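# Stack four numbered cartons on pallet in descending order

## Task

Build one straight vertical column from the four identical cube cartons, sitting entirely on the small square wooden pallet. Each carton's number is printed on its underside. Order the column so the biggest number is at the bottom and every carton shows a smaller number than the one beneath it. Each carton must again rest on its numbered face. Nothing else from the bench may touch the column. The stack must stand by itself, not held up by the robot. You may flip a carton on the table to read its number and then flip it back. At the end, open the grippers and pull the arms away.

## Robot and tools

ROBOT AND FRAME
Two arms, left_arm and right_arm. Every reported pose is in one shared scene frame. The origin sits on the table surface midway between the arms. +z is up, +x reaches out over the table, and left_arm is on the +y side. The arm names do not indicate sides of any image. The arm bases may be tilted. Mounting plates and the metal frame behind the arms, standing on the floor, are fixed obstacles. A "too close" warning counts a plate and its side of the frame as part of that arm. Printed hand positions can be wrong, more so when an arm reaches far.

GRIPPER AXES
Fingers point along the gripper's own +z and close along its y axis. The reported position is the spot between the finger pads, about 1 cm short of the tips.

THE 14-NUMBER ROW
Both motion tools use the same row: 14 numbers, each in [-1, 1], always for both arms. Order: left_arm dx, dy, dz, rx, ry, rz, opening, then right_arm dx, dy, dz, rx, ry, rz, opening. dx..rz are an offset, not a pose. They are measured from the gripper's measured pose, in that gripper's own axes. 1.0 equals 0.6 m for dx, dy, dz and 180 degrees for rotation. rx, ry, rz together form a single rotation vector. Opening is absolute, not an offset: +1 is fully open (0.094 m), -1 is closed. An arm that should stay still gets zeros for its offsets plus the opening it should keep.

execute_actions(actions)
actions is a list of actions run one after another. Each action is a table of up to 15 rows. Each row lasts one control step (1/30 s). If there are fewer than 15 rows, the last row repeats to fill the action's 15 steps. Every row is an offset from the pose at the start of that action, not from the previous row. For the first action in a call, that start is the last pose reported in this scene. An empty list just returns the state and images. Per control step the command is clipped to 70 mm and 16 degrees from the measured pose. So a large offset may take several actions. After an action, the arm only continues up to its last clipped pose.

move(target, speed, blocking)
target is one 14-number row. Its offsets are measured from the pose in the most recent result that showed one. Each gripper travels in a straight line toward its goal, and all paths end together, within 0.5 to 10 s. Paths still unfinished at 10 s stop short. speed is in m/s, 0.002 to 0.5, default 0.25; turning is capped at twice that value in rad/s. The opening is applied at the move's start. Paths ignore obstacles and the other arm. Grippers lag, drift, and can overshoot speed, especially with a nearly straight arm. blocking=false returns after 0.5 s while motion continues; then call wait(0) or stop before sending further rows or moves. The "move:" line reports the ending: done, off_target, moving, held or fault. It also shows limits: paced means the pose sent was clipped; held means a check blocked some steps, after which the arm may surge. Each gripper's remaining distance to its goal is listed.

wait(seconds): 0 to 10; the arms keep their last command, and a running move keeps going. stop(): brakes a running move, which needs stopping room; the fingers still finish. zoom_image(camera, region): region is [x0, y0, x1, y1] pixels, at most 504 by 504, from that camera's latest image. finished_scene(scene): pass the current scene's number once the stack is complete and stable; it cannot be reversed.

CAMERAS
cam_head_left and cam_head_right are 896x504; cam_left_wrist and cam_right_wrist are 616x616. Images arrive in that order.

READING RESULTS
The state line shows left_arm | right_arm, each with end_effector_position (m) and end_effector_quat_wxyz. "Hand target" lines show where the controller is now steering each gripper. grip_measured is the finger opening on the command scale. The last value in Joint positions is the opening in metres. Readings may be off by about 1 mm, consistently per gripper. "pose unreachable" means the clearance check altered or blocked commands to the named arm. FAULT lines mark an arm stop. MOTOR HOT appears from 85 °C. At 100 °C an OVER-TEMPERATURE FAULT releases that arm and its gripper, and it drops. Joint limits (rad), base to gripper: waist -2.880 to 2.880, shoulder 0.000 to 3.142, elbow 0.000 to 3.019, wrist pitch -1.693 to 1.571, wrist yaw -1.571 to 1.571, wrist roll -2.094 to 2.094.

PRACTICAL NOTES
To grasp, command an opening about 0.03 below grip_measured for a firm hold, or less for a lighter one. Pads push roughly 50 to 62 N each. Arms tend to finish a centimetre or more low, and zero offsets let them sag more. To hold height, send the correcting offset in the first call of a reply and zeros later, aiming higher if still low. The simulation runs while you think, so keep loads held briefly to limit motor heat. Sometimes a held part gets tugged or a loose object gets nudged. Avoid fast contacts, goals far beyond a contact point, arm-to-arm collisions, drops, and anything leaving the table, which fails the task. Place each carton gently, open, and lift clear before finishing.

Each tool is called as name([rows], argument=value, ...), one row to a line, values as JSON.

## Session

execute_actions(actions=[])

Scene clock: 0.00 s.
left_arm: end_effector_position=(+0.3355, +0.4130, +0.2795) grip_measured=+1.000 end_effector_quat_wxyz=(+0.034, +0.874, -0.471, +0.115) | right_arm: end_effector_position=(+0.4737, +0.1345, +0.2170) grip_measured=+1.000 end_effector_quat_wxyz=(-0.309, -0.165, +0.755, +0.554)
Joint positions: left_arm=[ 0.034  0.503  0.841 -1.305  0.002 -2.039  0.094] | right_arm=[ 0.693  2.13   2.035 -1.453 -0.925  0.11   0.094]
Joint velocities: left_arm=[ 0.005 -0.015 -0.007 -0.017 -0.022 -0.081  0.   ] | right_arm=[ 0.015 -0.005 -0.012 -0.002  0.007  0.066  0.   ]
Hand target (left_arm): +0.343, +0.416, +0.290; +0.026, +0.874, -0.469, +0.126
Hand target (right_arm): +0.480, +0.135, +0.220; -0.301, -0.167, +0.756, +0.557

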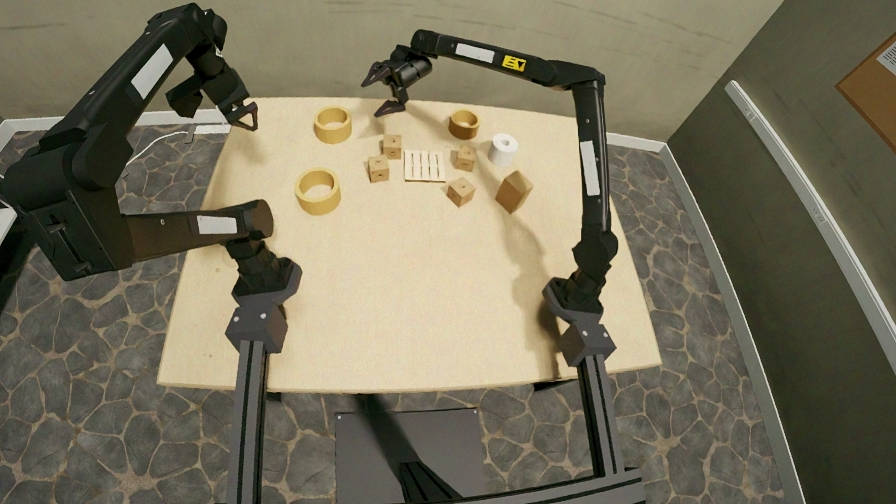

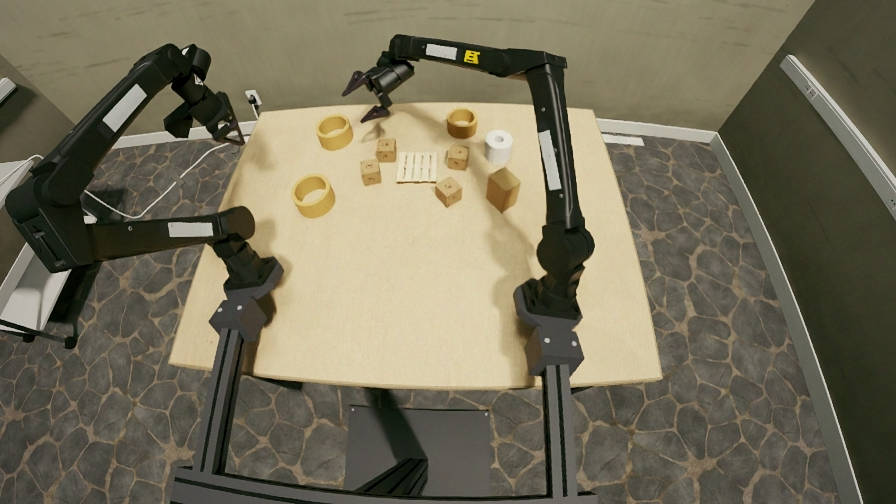

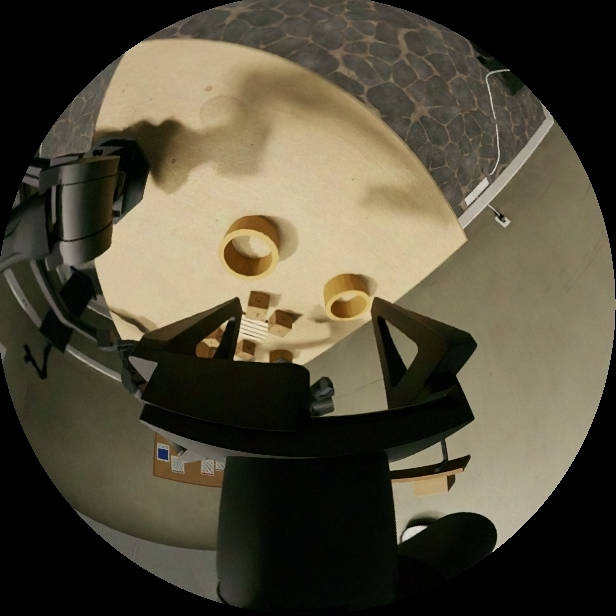

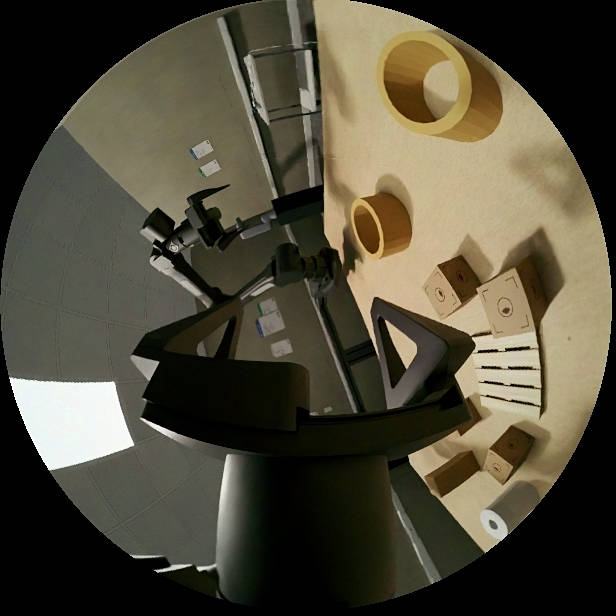

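move(target=[0,0,0,-0.09,-0.027,0.682,1,0.442,-0.183,-0.095,0.385,-0.214,0.115,1], speed=0.4)

zoom_image(camera="cam_head_left", region=[260,60,600,260])

Scene clock: 4.07 s.
left_arm: end_effector_position=(+0.3236, +0.4115, +0.2674) grip_measured=+1.000 end_effector_quat_wxyz=(-0.010, -0.004, +1.000, +0.005) | right_arm: end_effector_position=(+0.3002, -0.0993, +0.1895) grip_measured=+1.000 end_effector_quat_wxyz=(-0.004, -0.008, +1.000, -0.008)
Joint positions: left_arm=[-0.18   0.618  0.875 -1.442 -0.282 -0.114  0.094] | right_arm=[ 1.     1.381  1.025 -1.165  0.485  0.936  0.094]
Joint velocities: left_arm=[-0.015 -0.015  0.007  0.012  0.022  0.095  0.   ] | right_arm=[ 0.005 -0.005 -0.012  0.007  0.007  0.022  0.   ]
Hand target (left_arm): +0.335, +0.413, +0.280; +0.000, +0.001, +1.000, +0.002
Hand target (right_arm): +0.297, -0.101, +0.195; -0.001, -0.004, +1.000, -0.005
Off the commanded pose (left_arm): 0.017 m, 1 deg.
Off the commanded pose (right_arm): 0.011 m, 1 deg.
move: off_target (left_arm, right_arm)

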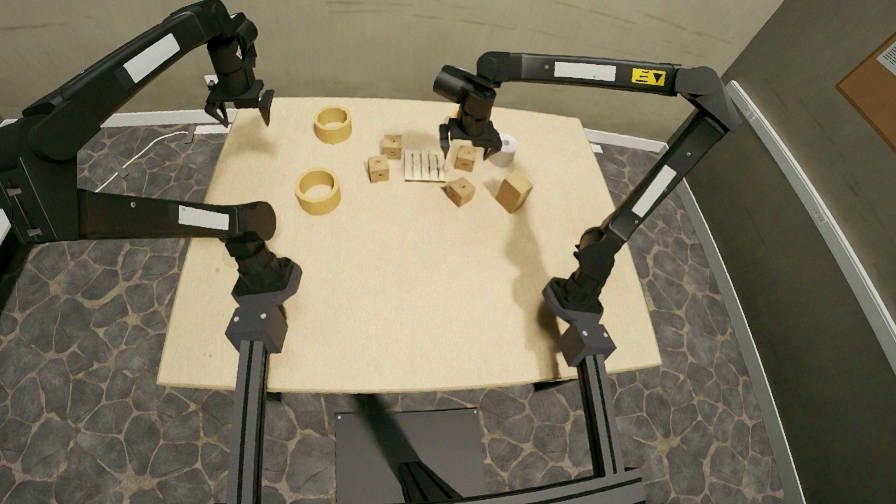

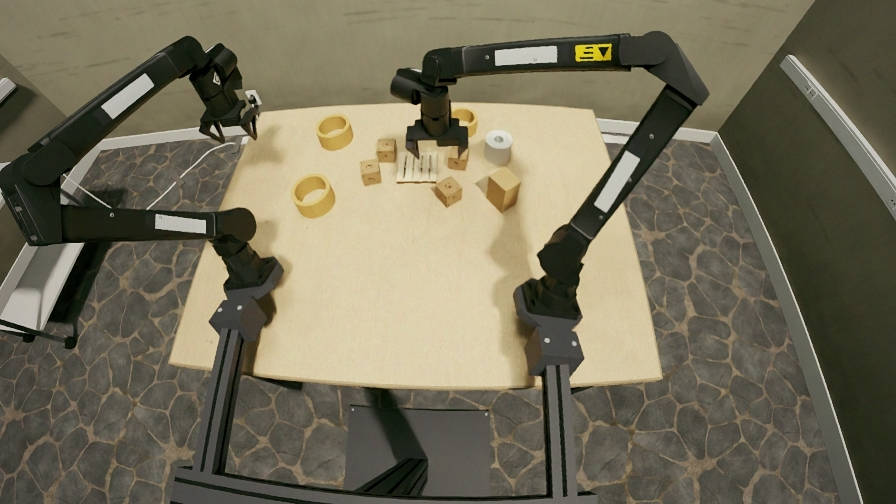

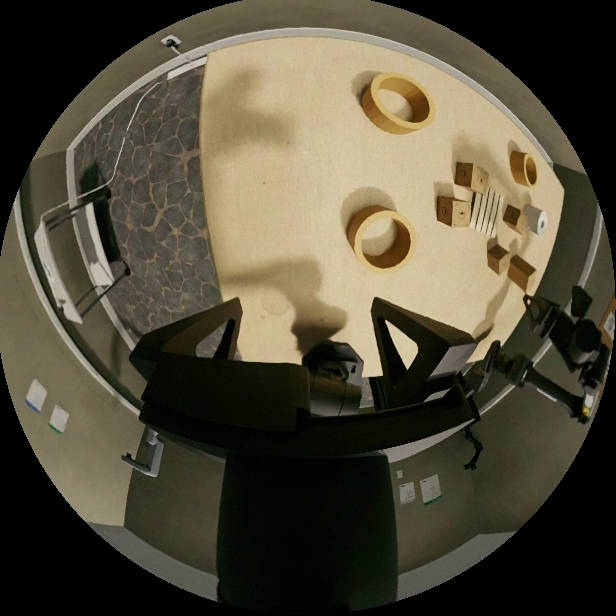

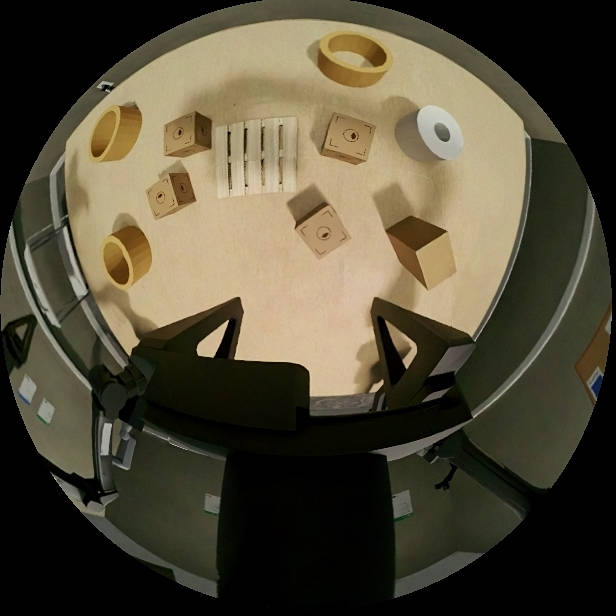

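Region (260, 60, 600, 260) of cam_head_left's 896x504 image, scaled by 1.482, with more detail than that image has; it fills the top 296 rows of this view, and the rest is white.

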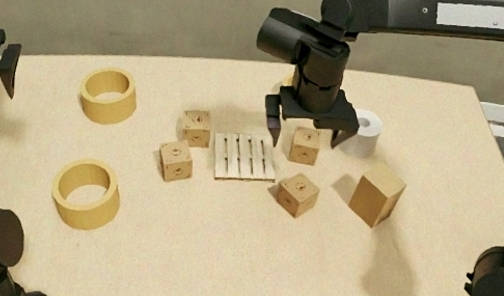

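move(target=[0,0,0,0,0,0,1,-0.13,-0.035,0.13,0,0,0,1])

Scene clock: 5.37 s.
left_arm: end_effector_position=(+0.3225, +0.4113, +0.2662) grip_measured=+1.000 end_effector_quat_wxyz=(-0.011, -0.003, +1.000, +0.005) | right_arm: end_effector_position=(+0.3624, -0.1284, +0.1081) grip_measured=+1.000 end_effector_quat_wxyz=(-0.015, -0.008, +1.000, -0.015)
Joint positions: left_arm=[-0.18   0.618  0.872 -1.442 -0.282 -0.111  0.094] | right_arm=[ 0.757  1.489  1.025 -0.961  0.456  0.677  0.094]
Joint velocities: left_arm=[ 0.005  0.005 -0.002  0.002 -0.051  0.066  0.   ] | right_arm=[-0.005  0.005 -0.012 -0.007 -0.037 -0.051  0.   ]
Hand target (left_arm): +0.324, +0.412, +0.267; -0.010, -0.005, +1.000, +0.005
Hand target (right_arm): +0.378, -0.120, +0.114; -0.004, -0.007, +1.000, -0.005
Off the commanded pose (left_arm): 0.002 m, 0 deg.
Off the commanded pose (right_arm): 0.018 m, 1 deg.
move: off_target (right_arm)

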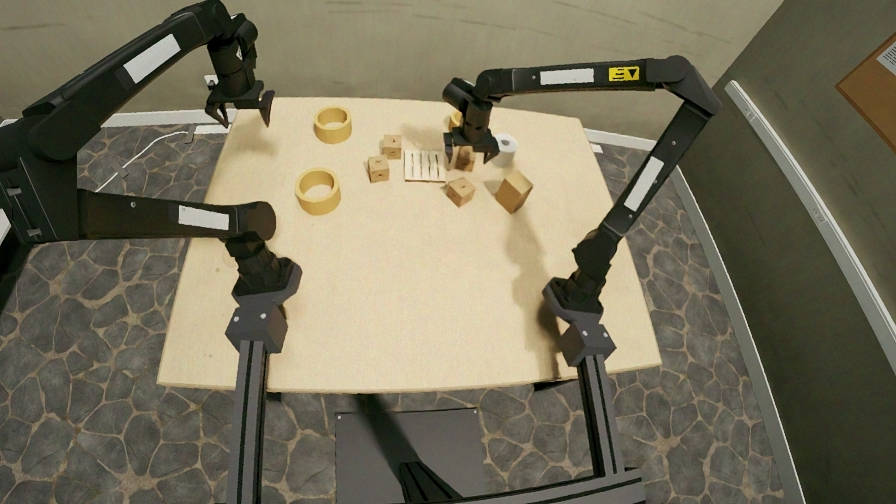

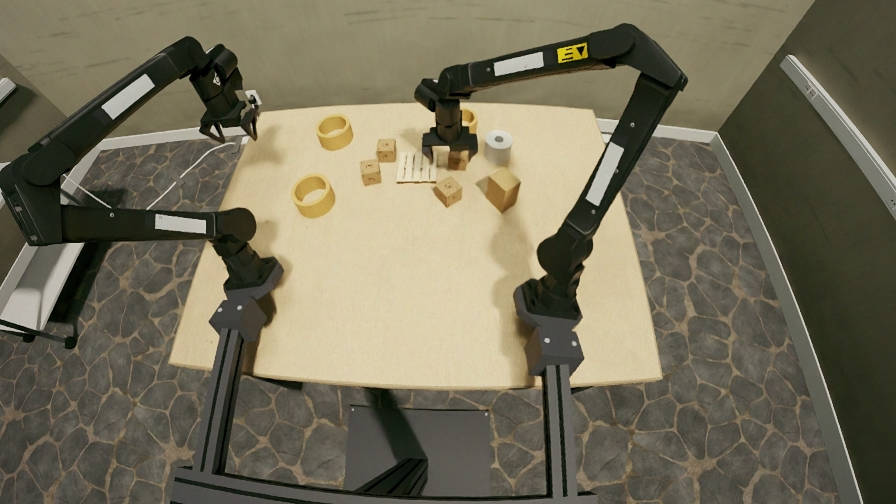

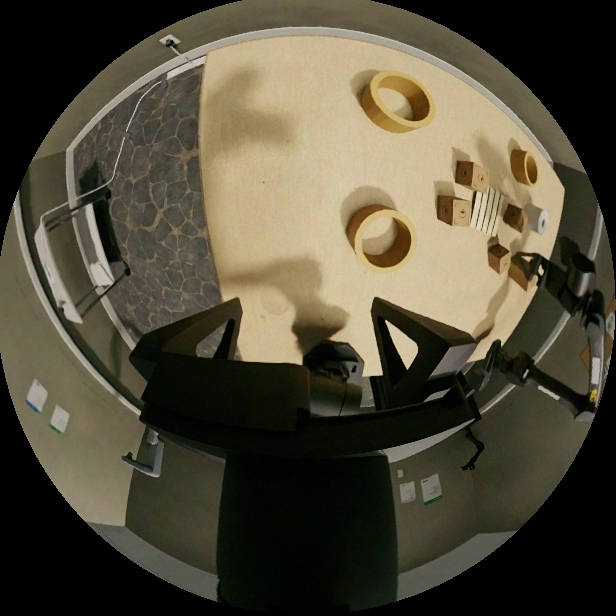

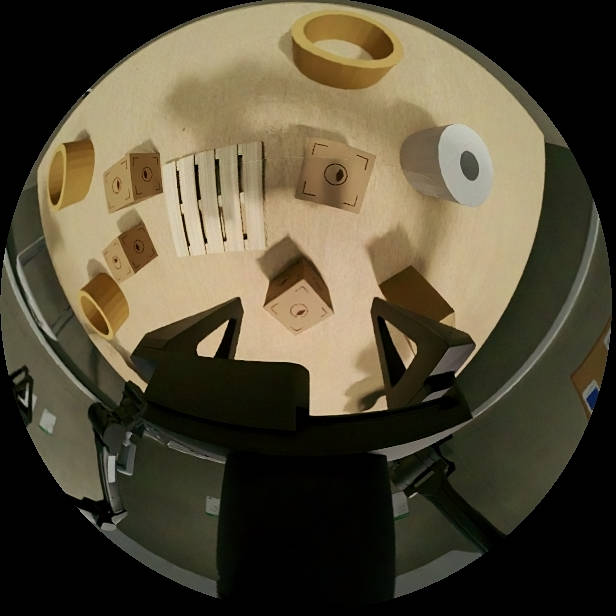

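move(target=[-0.15,-0.49,0.25,0,0,-0.05,1,0.055,0.02,0.03,0,0,-0.167,1], speed=0.35)

Scene clock: 7.60 s.
left_arm: end_effector_position=(+0.3974, +0.1273, +0.1022) grip_measured=+1.000 end_effector_quat_wxyz=(-0.023, -0.067, +0.997, +0.020) | right_arm: end_effector_position=(+0.3369, -0.1223, +0.0957) grip_measured=+1.000 end_effector_quat_wxyz=(-0.015, -0.250, +0.968, -0.010)
Joint positions: left_arm=[-0.762  1.499  1.01  -0.96  -0.448 -0.857  0.094] | right_arm=[ 0.79   1.489  0.956 -0.9    0.461  0.221  0.094]
Joint velocities: left_arm=[-0.005 -0.005 -0.002 -0.017 -0.007 -0.081  0.   ] | right_arm=[ 0.005 -0.005 -0.012  0.002  0.007 -0.081  0.   ]
Hand target (left_arm): +0.411, +0.120, +0.113; -0.009, -0.080, +0.997, +0.008
Hand target (right_arm): +0.329, -0.118, +0.090; -0.019, -0.266, +0.964, -0.011
Off the commanded pose (left_arm): 0.018 m, 3 deg.
Off the commanded pose (right_arm): 0.011 m, 2 deg.
move: off_target (left_arm, right_arm)

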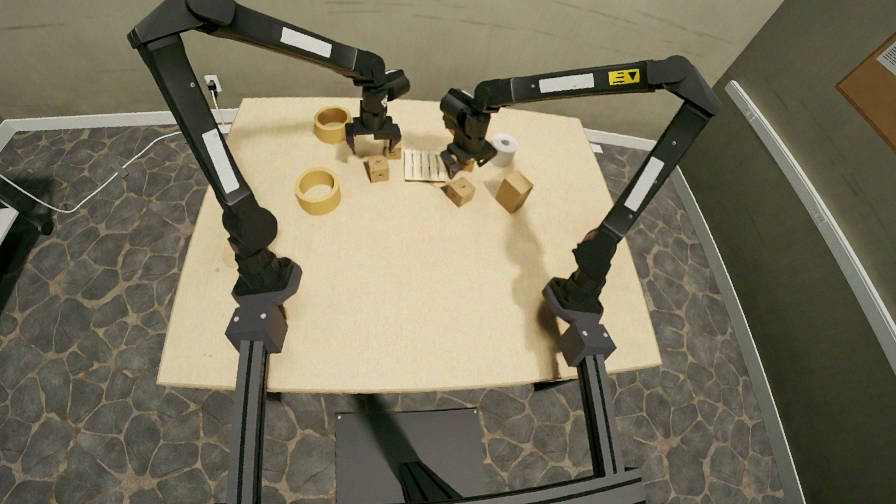

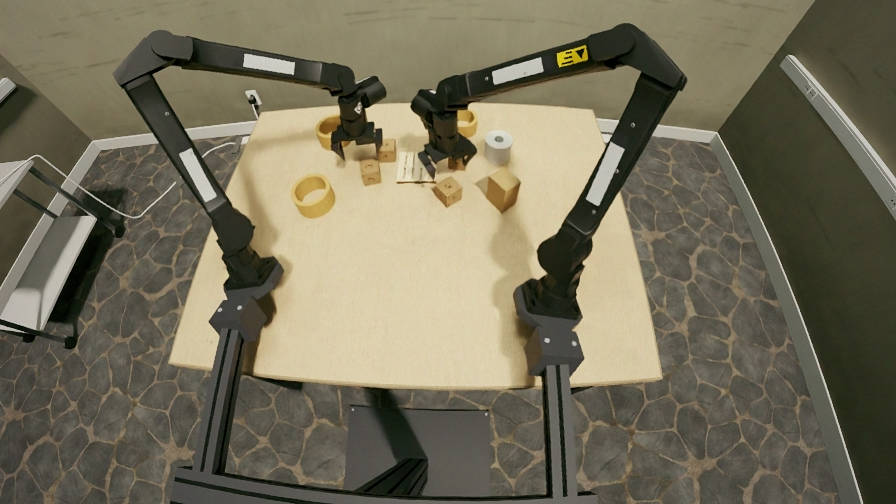

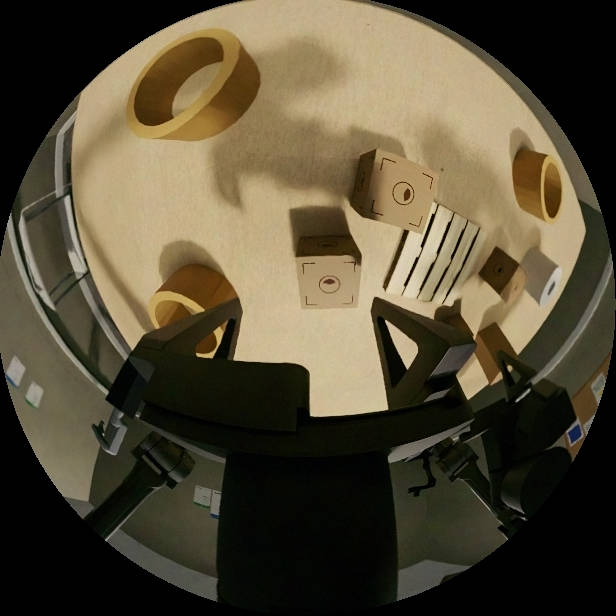

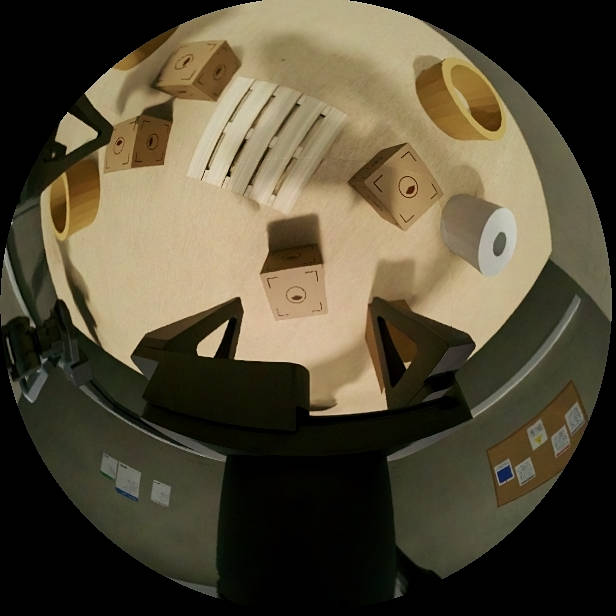

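move(target=[0.012,-0.035,0.06,0,0,0,1,0.035,0.02,0.05,0,0,-0.045,1], speed=0.1)

move(target=[0,-0.01,0.065,0,0,0,1,0,0,0.065,0,0,0,1], speed=0.1)

Scene clock: 9.00 s.
left_arm: end_effector_position=(+0.3928, +0.1107, +0.0699) grip_measured=+1.000 end_effector_quat_wxyz=(-0.023, -0.068, +0.997, +0.020) | right_arm: end_effector_position=(+0.3195, -0.1241, +0.0754) grip_measured=+1.000 end_effector_quat_wxyz=(-0.007, -0.304, +0.953, -0.005)
Joint positions: left_arm=[-0.762  1.58   1.002 -0.87  -0.448 -0.859  0.094] | right_arm=[ 0.79   1.493  0.881 -0.801  0.461  0.099  0.094]
Joint velocities: left_arm=[-0.005 -0.015  0.007 -0.002  0.066  0.007  0.   ] | right_arm=[ 0.005  0.005 -0.017  0.022 -0.022 -0.066  0.   ]
Hand target (left_arm): +0.391, +0.107, +0.066; -0.023, -0.067, +0.997, +0.020
Hand target (right_arm): +0.312, -0.123, +0.066; -0.016, -0.317, +0.948, -0.009
Off the commanded pose (left_arm): 0.006 m, 0 deg.
Off the commanded pose (right_arm): 0.012 m, 2 deg.
move: off_target (right_arm)

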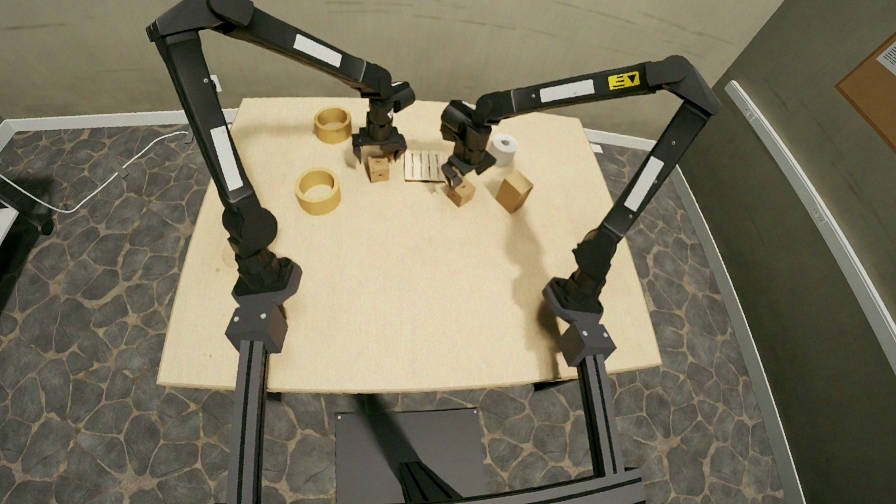

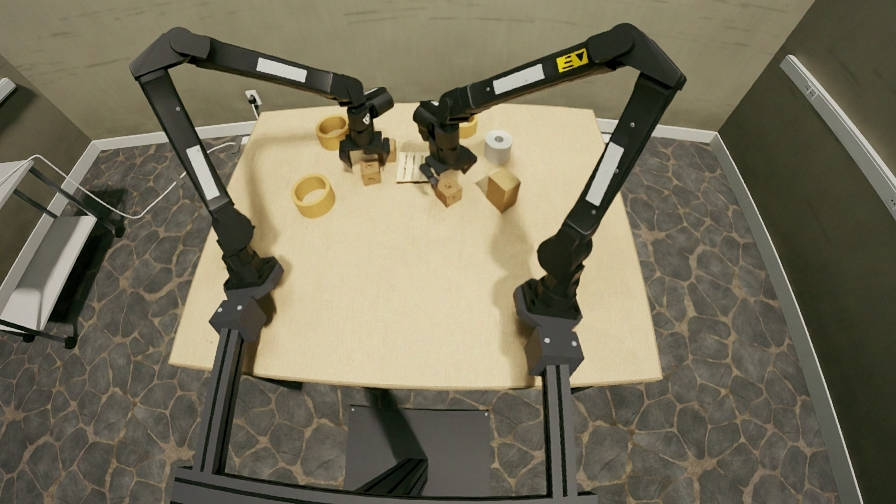

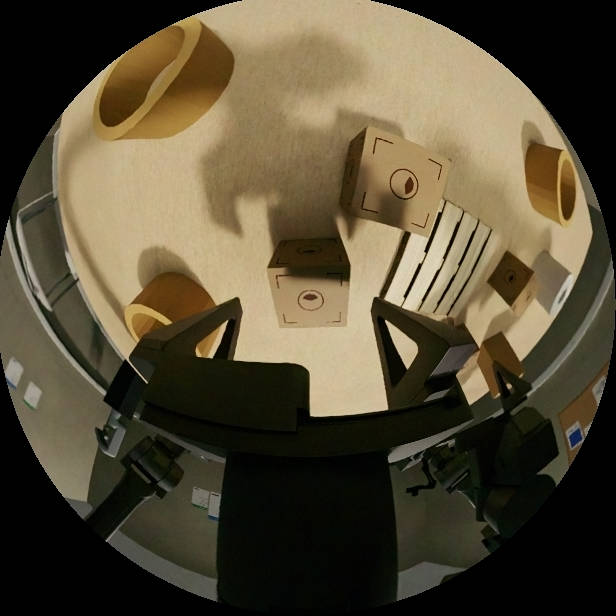

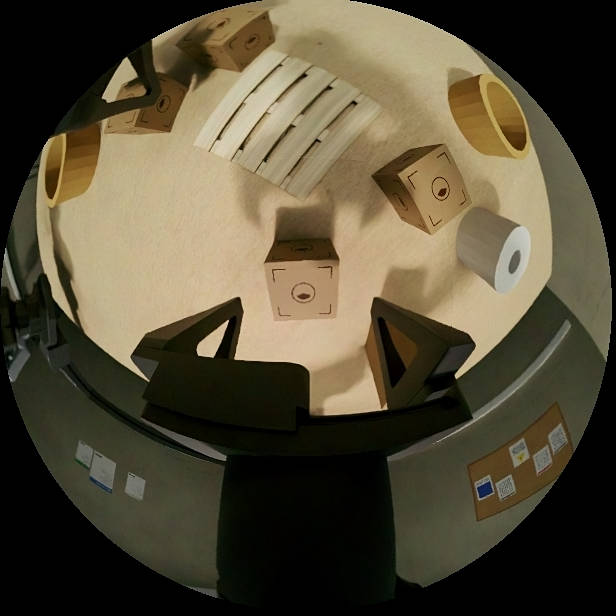

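Scene clock: 9.83 s.
left_arm: end_effector_position=(+0.3899, +0.1066, +0.0351) grip_measured=+1.000 end_effector_quat_wxyz=(-0.022, -0.071, +0.997, +0.021) | right_arm: end_effector_position=(+0.3226, -0.1209, +0.0463) grip_measured=+1.000 end_effector_quat_wxyz=(+0.002, -0.299, +0.954, -0.001)
Joint positions: left_arm=[-0.738  1.648  0.983 -0.771 -0.447 -0.839  0.094] | right_arm=[ 0.758  1.548  0.859 -0.687  0.454  0.065  0.094]
Joint velocities: left_arm=[-0.015  0.005 -0.007 -0.007  0.022 -0.007  0.   ] | right_arm=[ 0.005 -0.005 -0.002 -0.007 -0.037 -0.037  0.   ]
Hand target (left_arm): +0.392, +0.106, +0.031; -0.023, -0.068, +0.997, +0.020
Hand target (right_arm): +0.320, -0.125, +0.037; -0.007, -0.304, +0.953, -0.005
Off the commanded pose (left_arm): 0.005 m, 0 deg.
Off the commanded pose (right_arm): 0.011 m, 1 deg.
move: off_target (right_arm)

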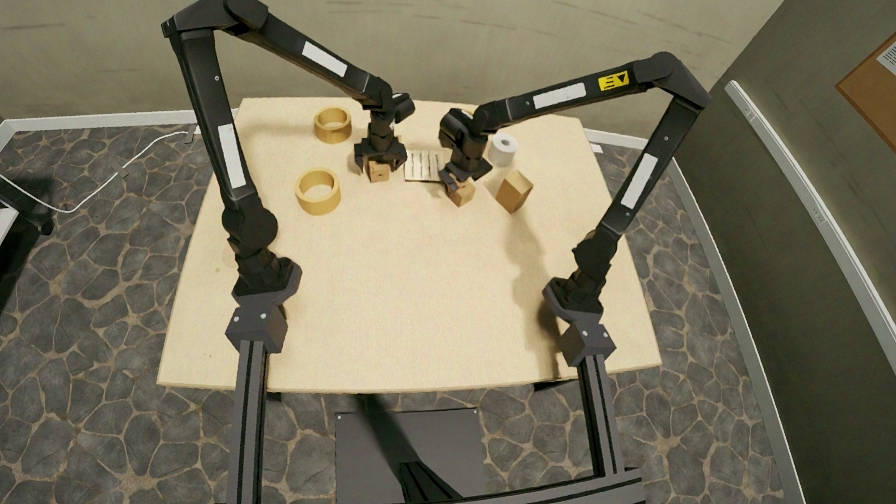

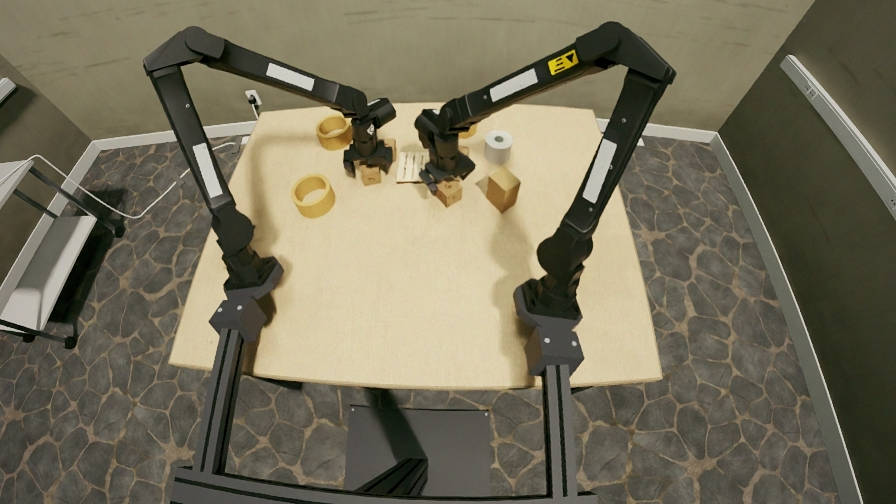

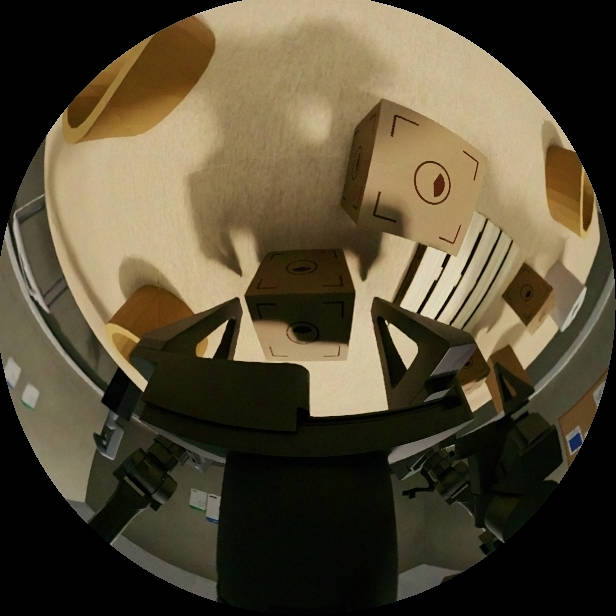

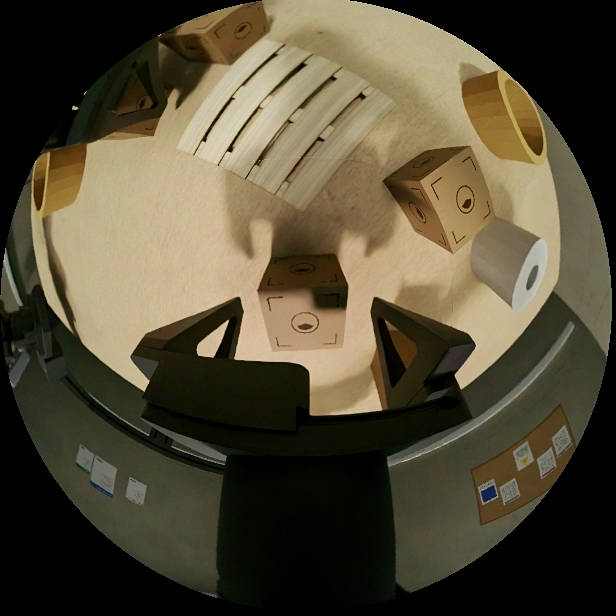

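move(target=[0.035,0.005,0.015,0,0,0,1,0.045,0.005,0.04,0,0,0,1], speed=0.08)

move(target=[0,0,0,0,0,0,0,0,0,0,0,0,0,0])

Scene clock: 10.93 s.
left_arm: end_effector_position=(+0.3675, +0.1124, +0.0249) grip_measured=+1.000 end_effector_quat_wxyz=(-0.028, -0.067, +0.997, +0.026) | right_arm: end_effector_position=(+0.2998, -0.1285, +0.0286) grip_measured=+1.000 end_effector_quat_wxyz=(+0.007, -0.297, +0.955, +0.002)
Joint positions: left_arm=[-0.747  1.648  0.926 -0.736 -0.447 -0.848  0.094] | right_arm=[ 0.756  1.548  0.775 -0.589  0.452  0.06   0.094]
Joint velocities: left_arm=[-0.015 -0.005 -0.012 -0.022  0.066 -0.022  0.   ] | right_arm=[ 0.005 -0.005 -0.007  0.002 -0.022  0.007  0.   ]
Hand target (left_arm): +0.368, +0.107, +0.027; -0.022, -0.071, +0.997, +0.021
Hand target (right_arm): +0.299, -0.134, +0.022; +0.002, -0.299, +0.954, -0.001
Off the commanded pose (left_arm): 0.006 m, 1 deg.
Off the commanded pose (right_arm): 0.008 m, 1 deg.
move: done

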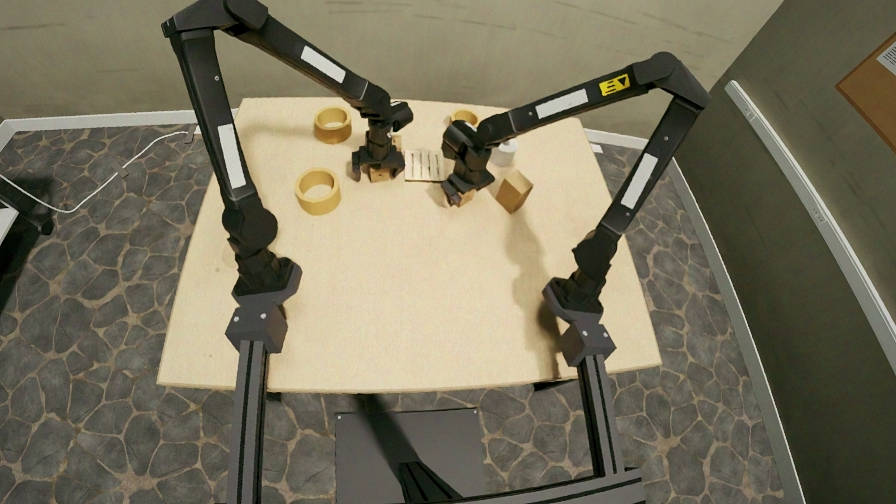

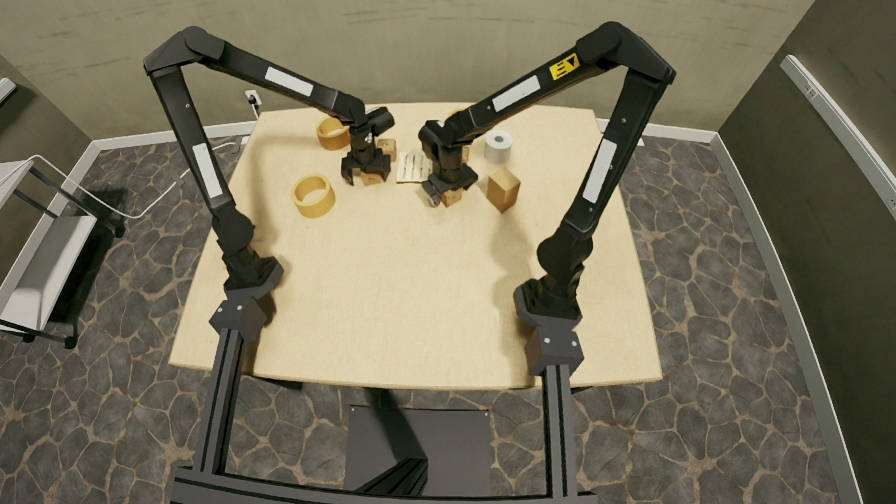

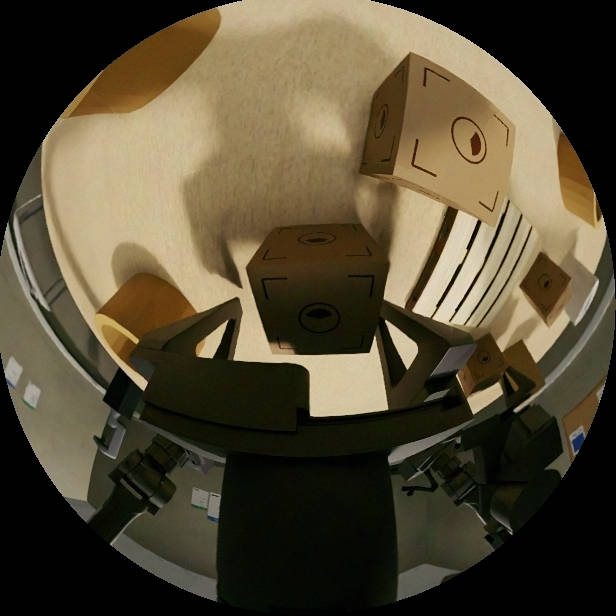

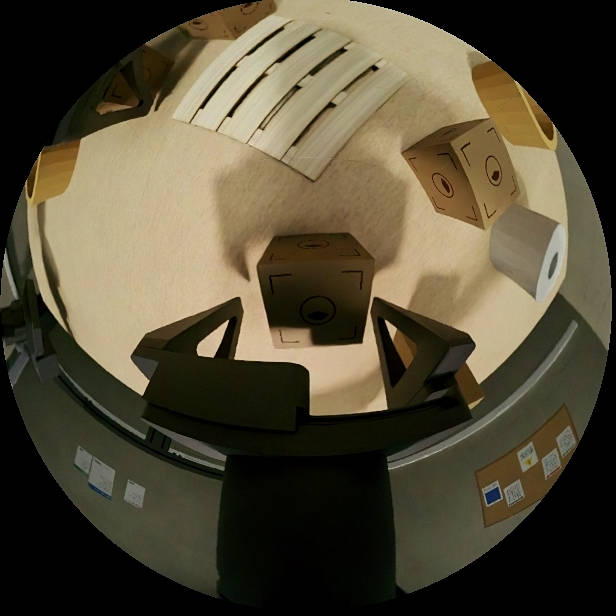

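Scene clock: 11.43 s.
left_arm: end_effector_position=(+0.3675, +0.1124, +0.0249) grip_measured=+0.139 end_effector_quat_wxyz=(-0.028, -0.067, +0.997, +0.026) | right_arm: end_effector_position=(+0.2998, -0.1286, +0.0286) grip_measured=+0.129 end_effector_quat_wxyz=(+0.007, -0.297, +0.955, +0.002)
Joint positions: left_arm=[-0.747  1.648  0.926 -0.736 -0.447 -0.848  0.053] | right_arm=[ 0.756  1.548  0.775 -0.589  0.453  0.06   0.053]
Joint velocities: left_arm=[-0.015 -0.005  0.007 -0.002  0.022  0.081  0.   ] | right_arm=[ 0.005 -0.005 -0.007 -0.007  0.007 -0.037 -0.   ]
Hand target (left_arm): +0.368, +0.112, +0.025; -0.028, -0.067, +0.997, +0.026
Hand target (right_arm): +0.300, -0.129, +0.029; +0.007, -0.297, +0.955, +0.002
Off the commanded pose (left_arm): 0.000 m, 0 deg.
Off the commanded pose (right_arm): 0.000 m, 0 deg.
move: done

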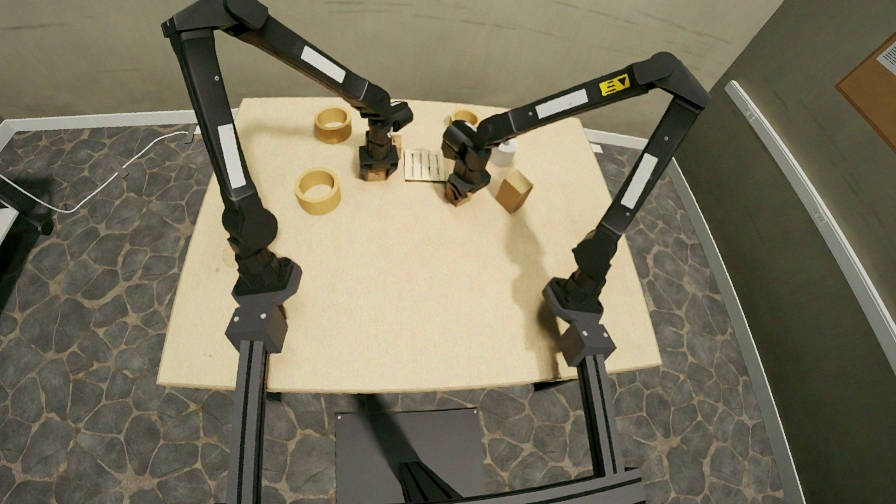

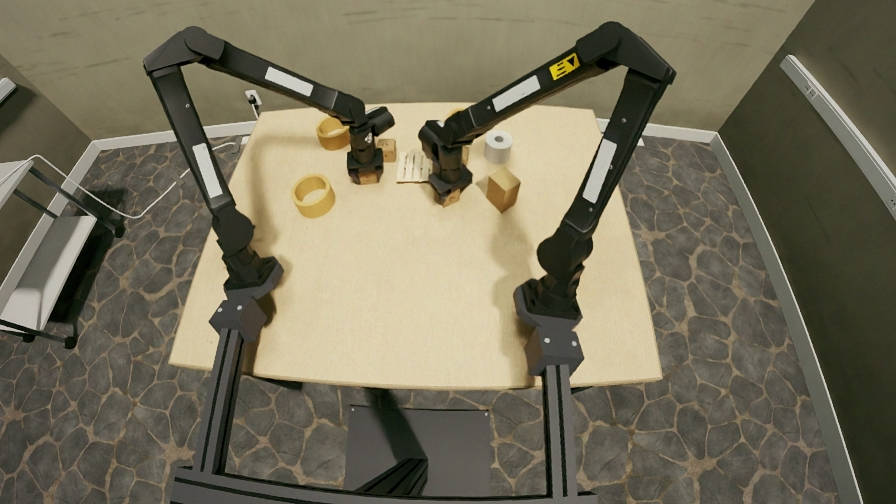

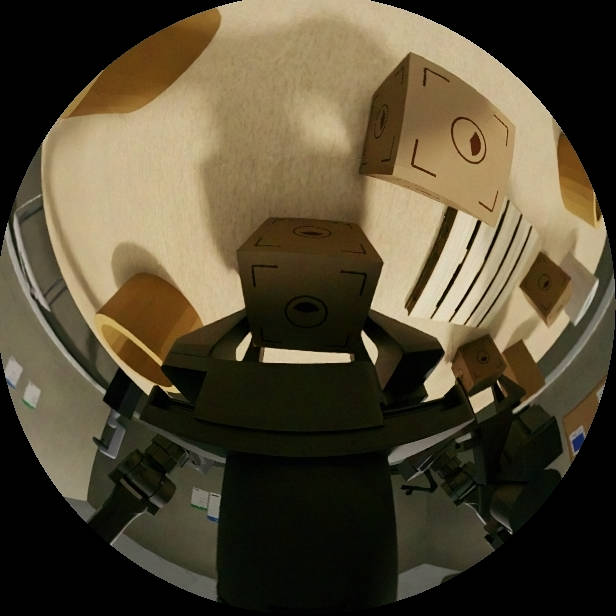

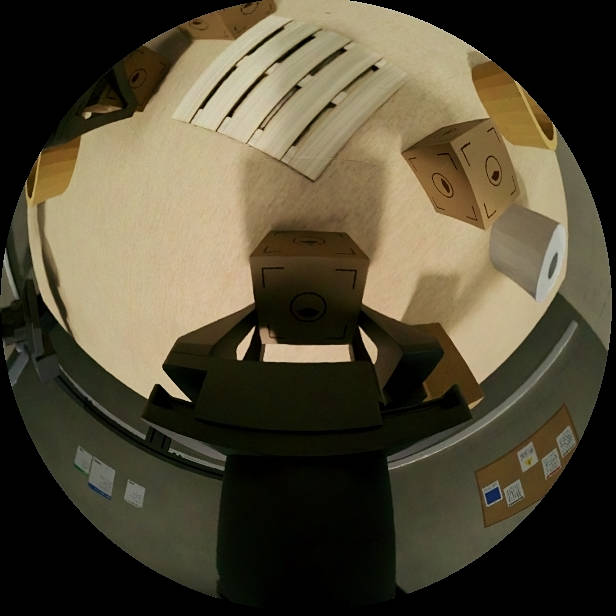

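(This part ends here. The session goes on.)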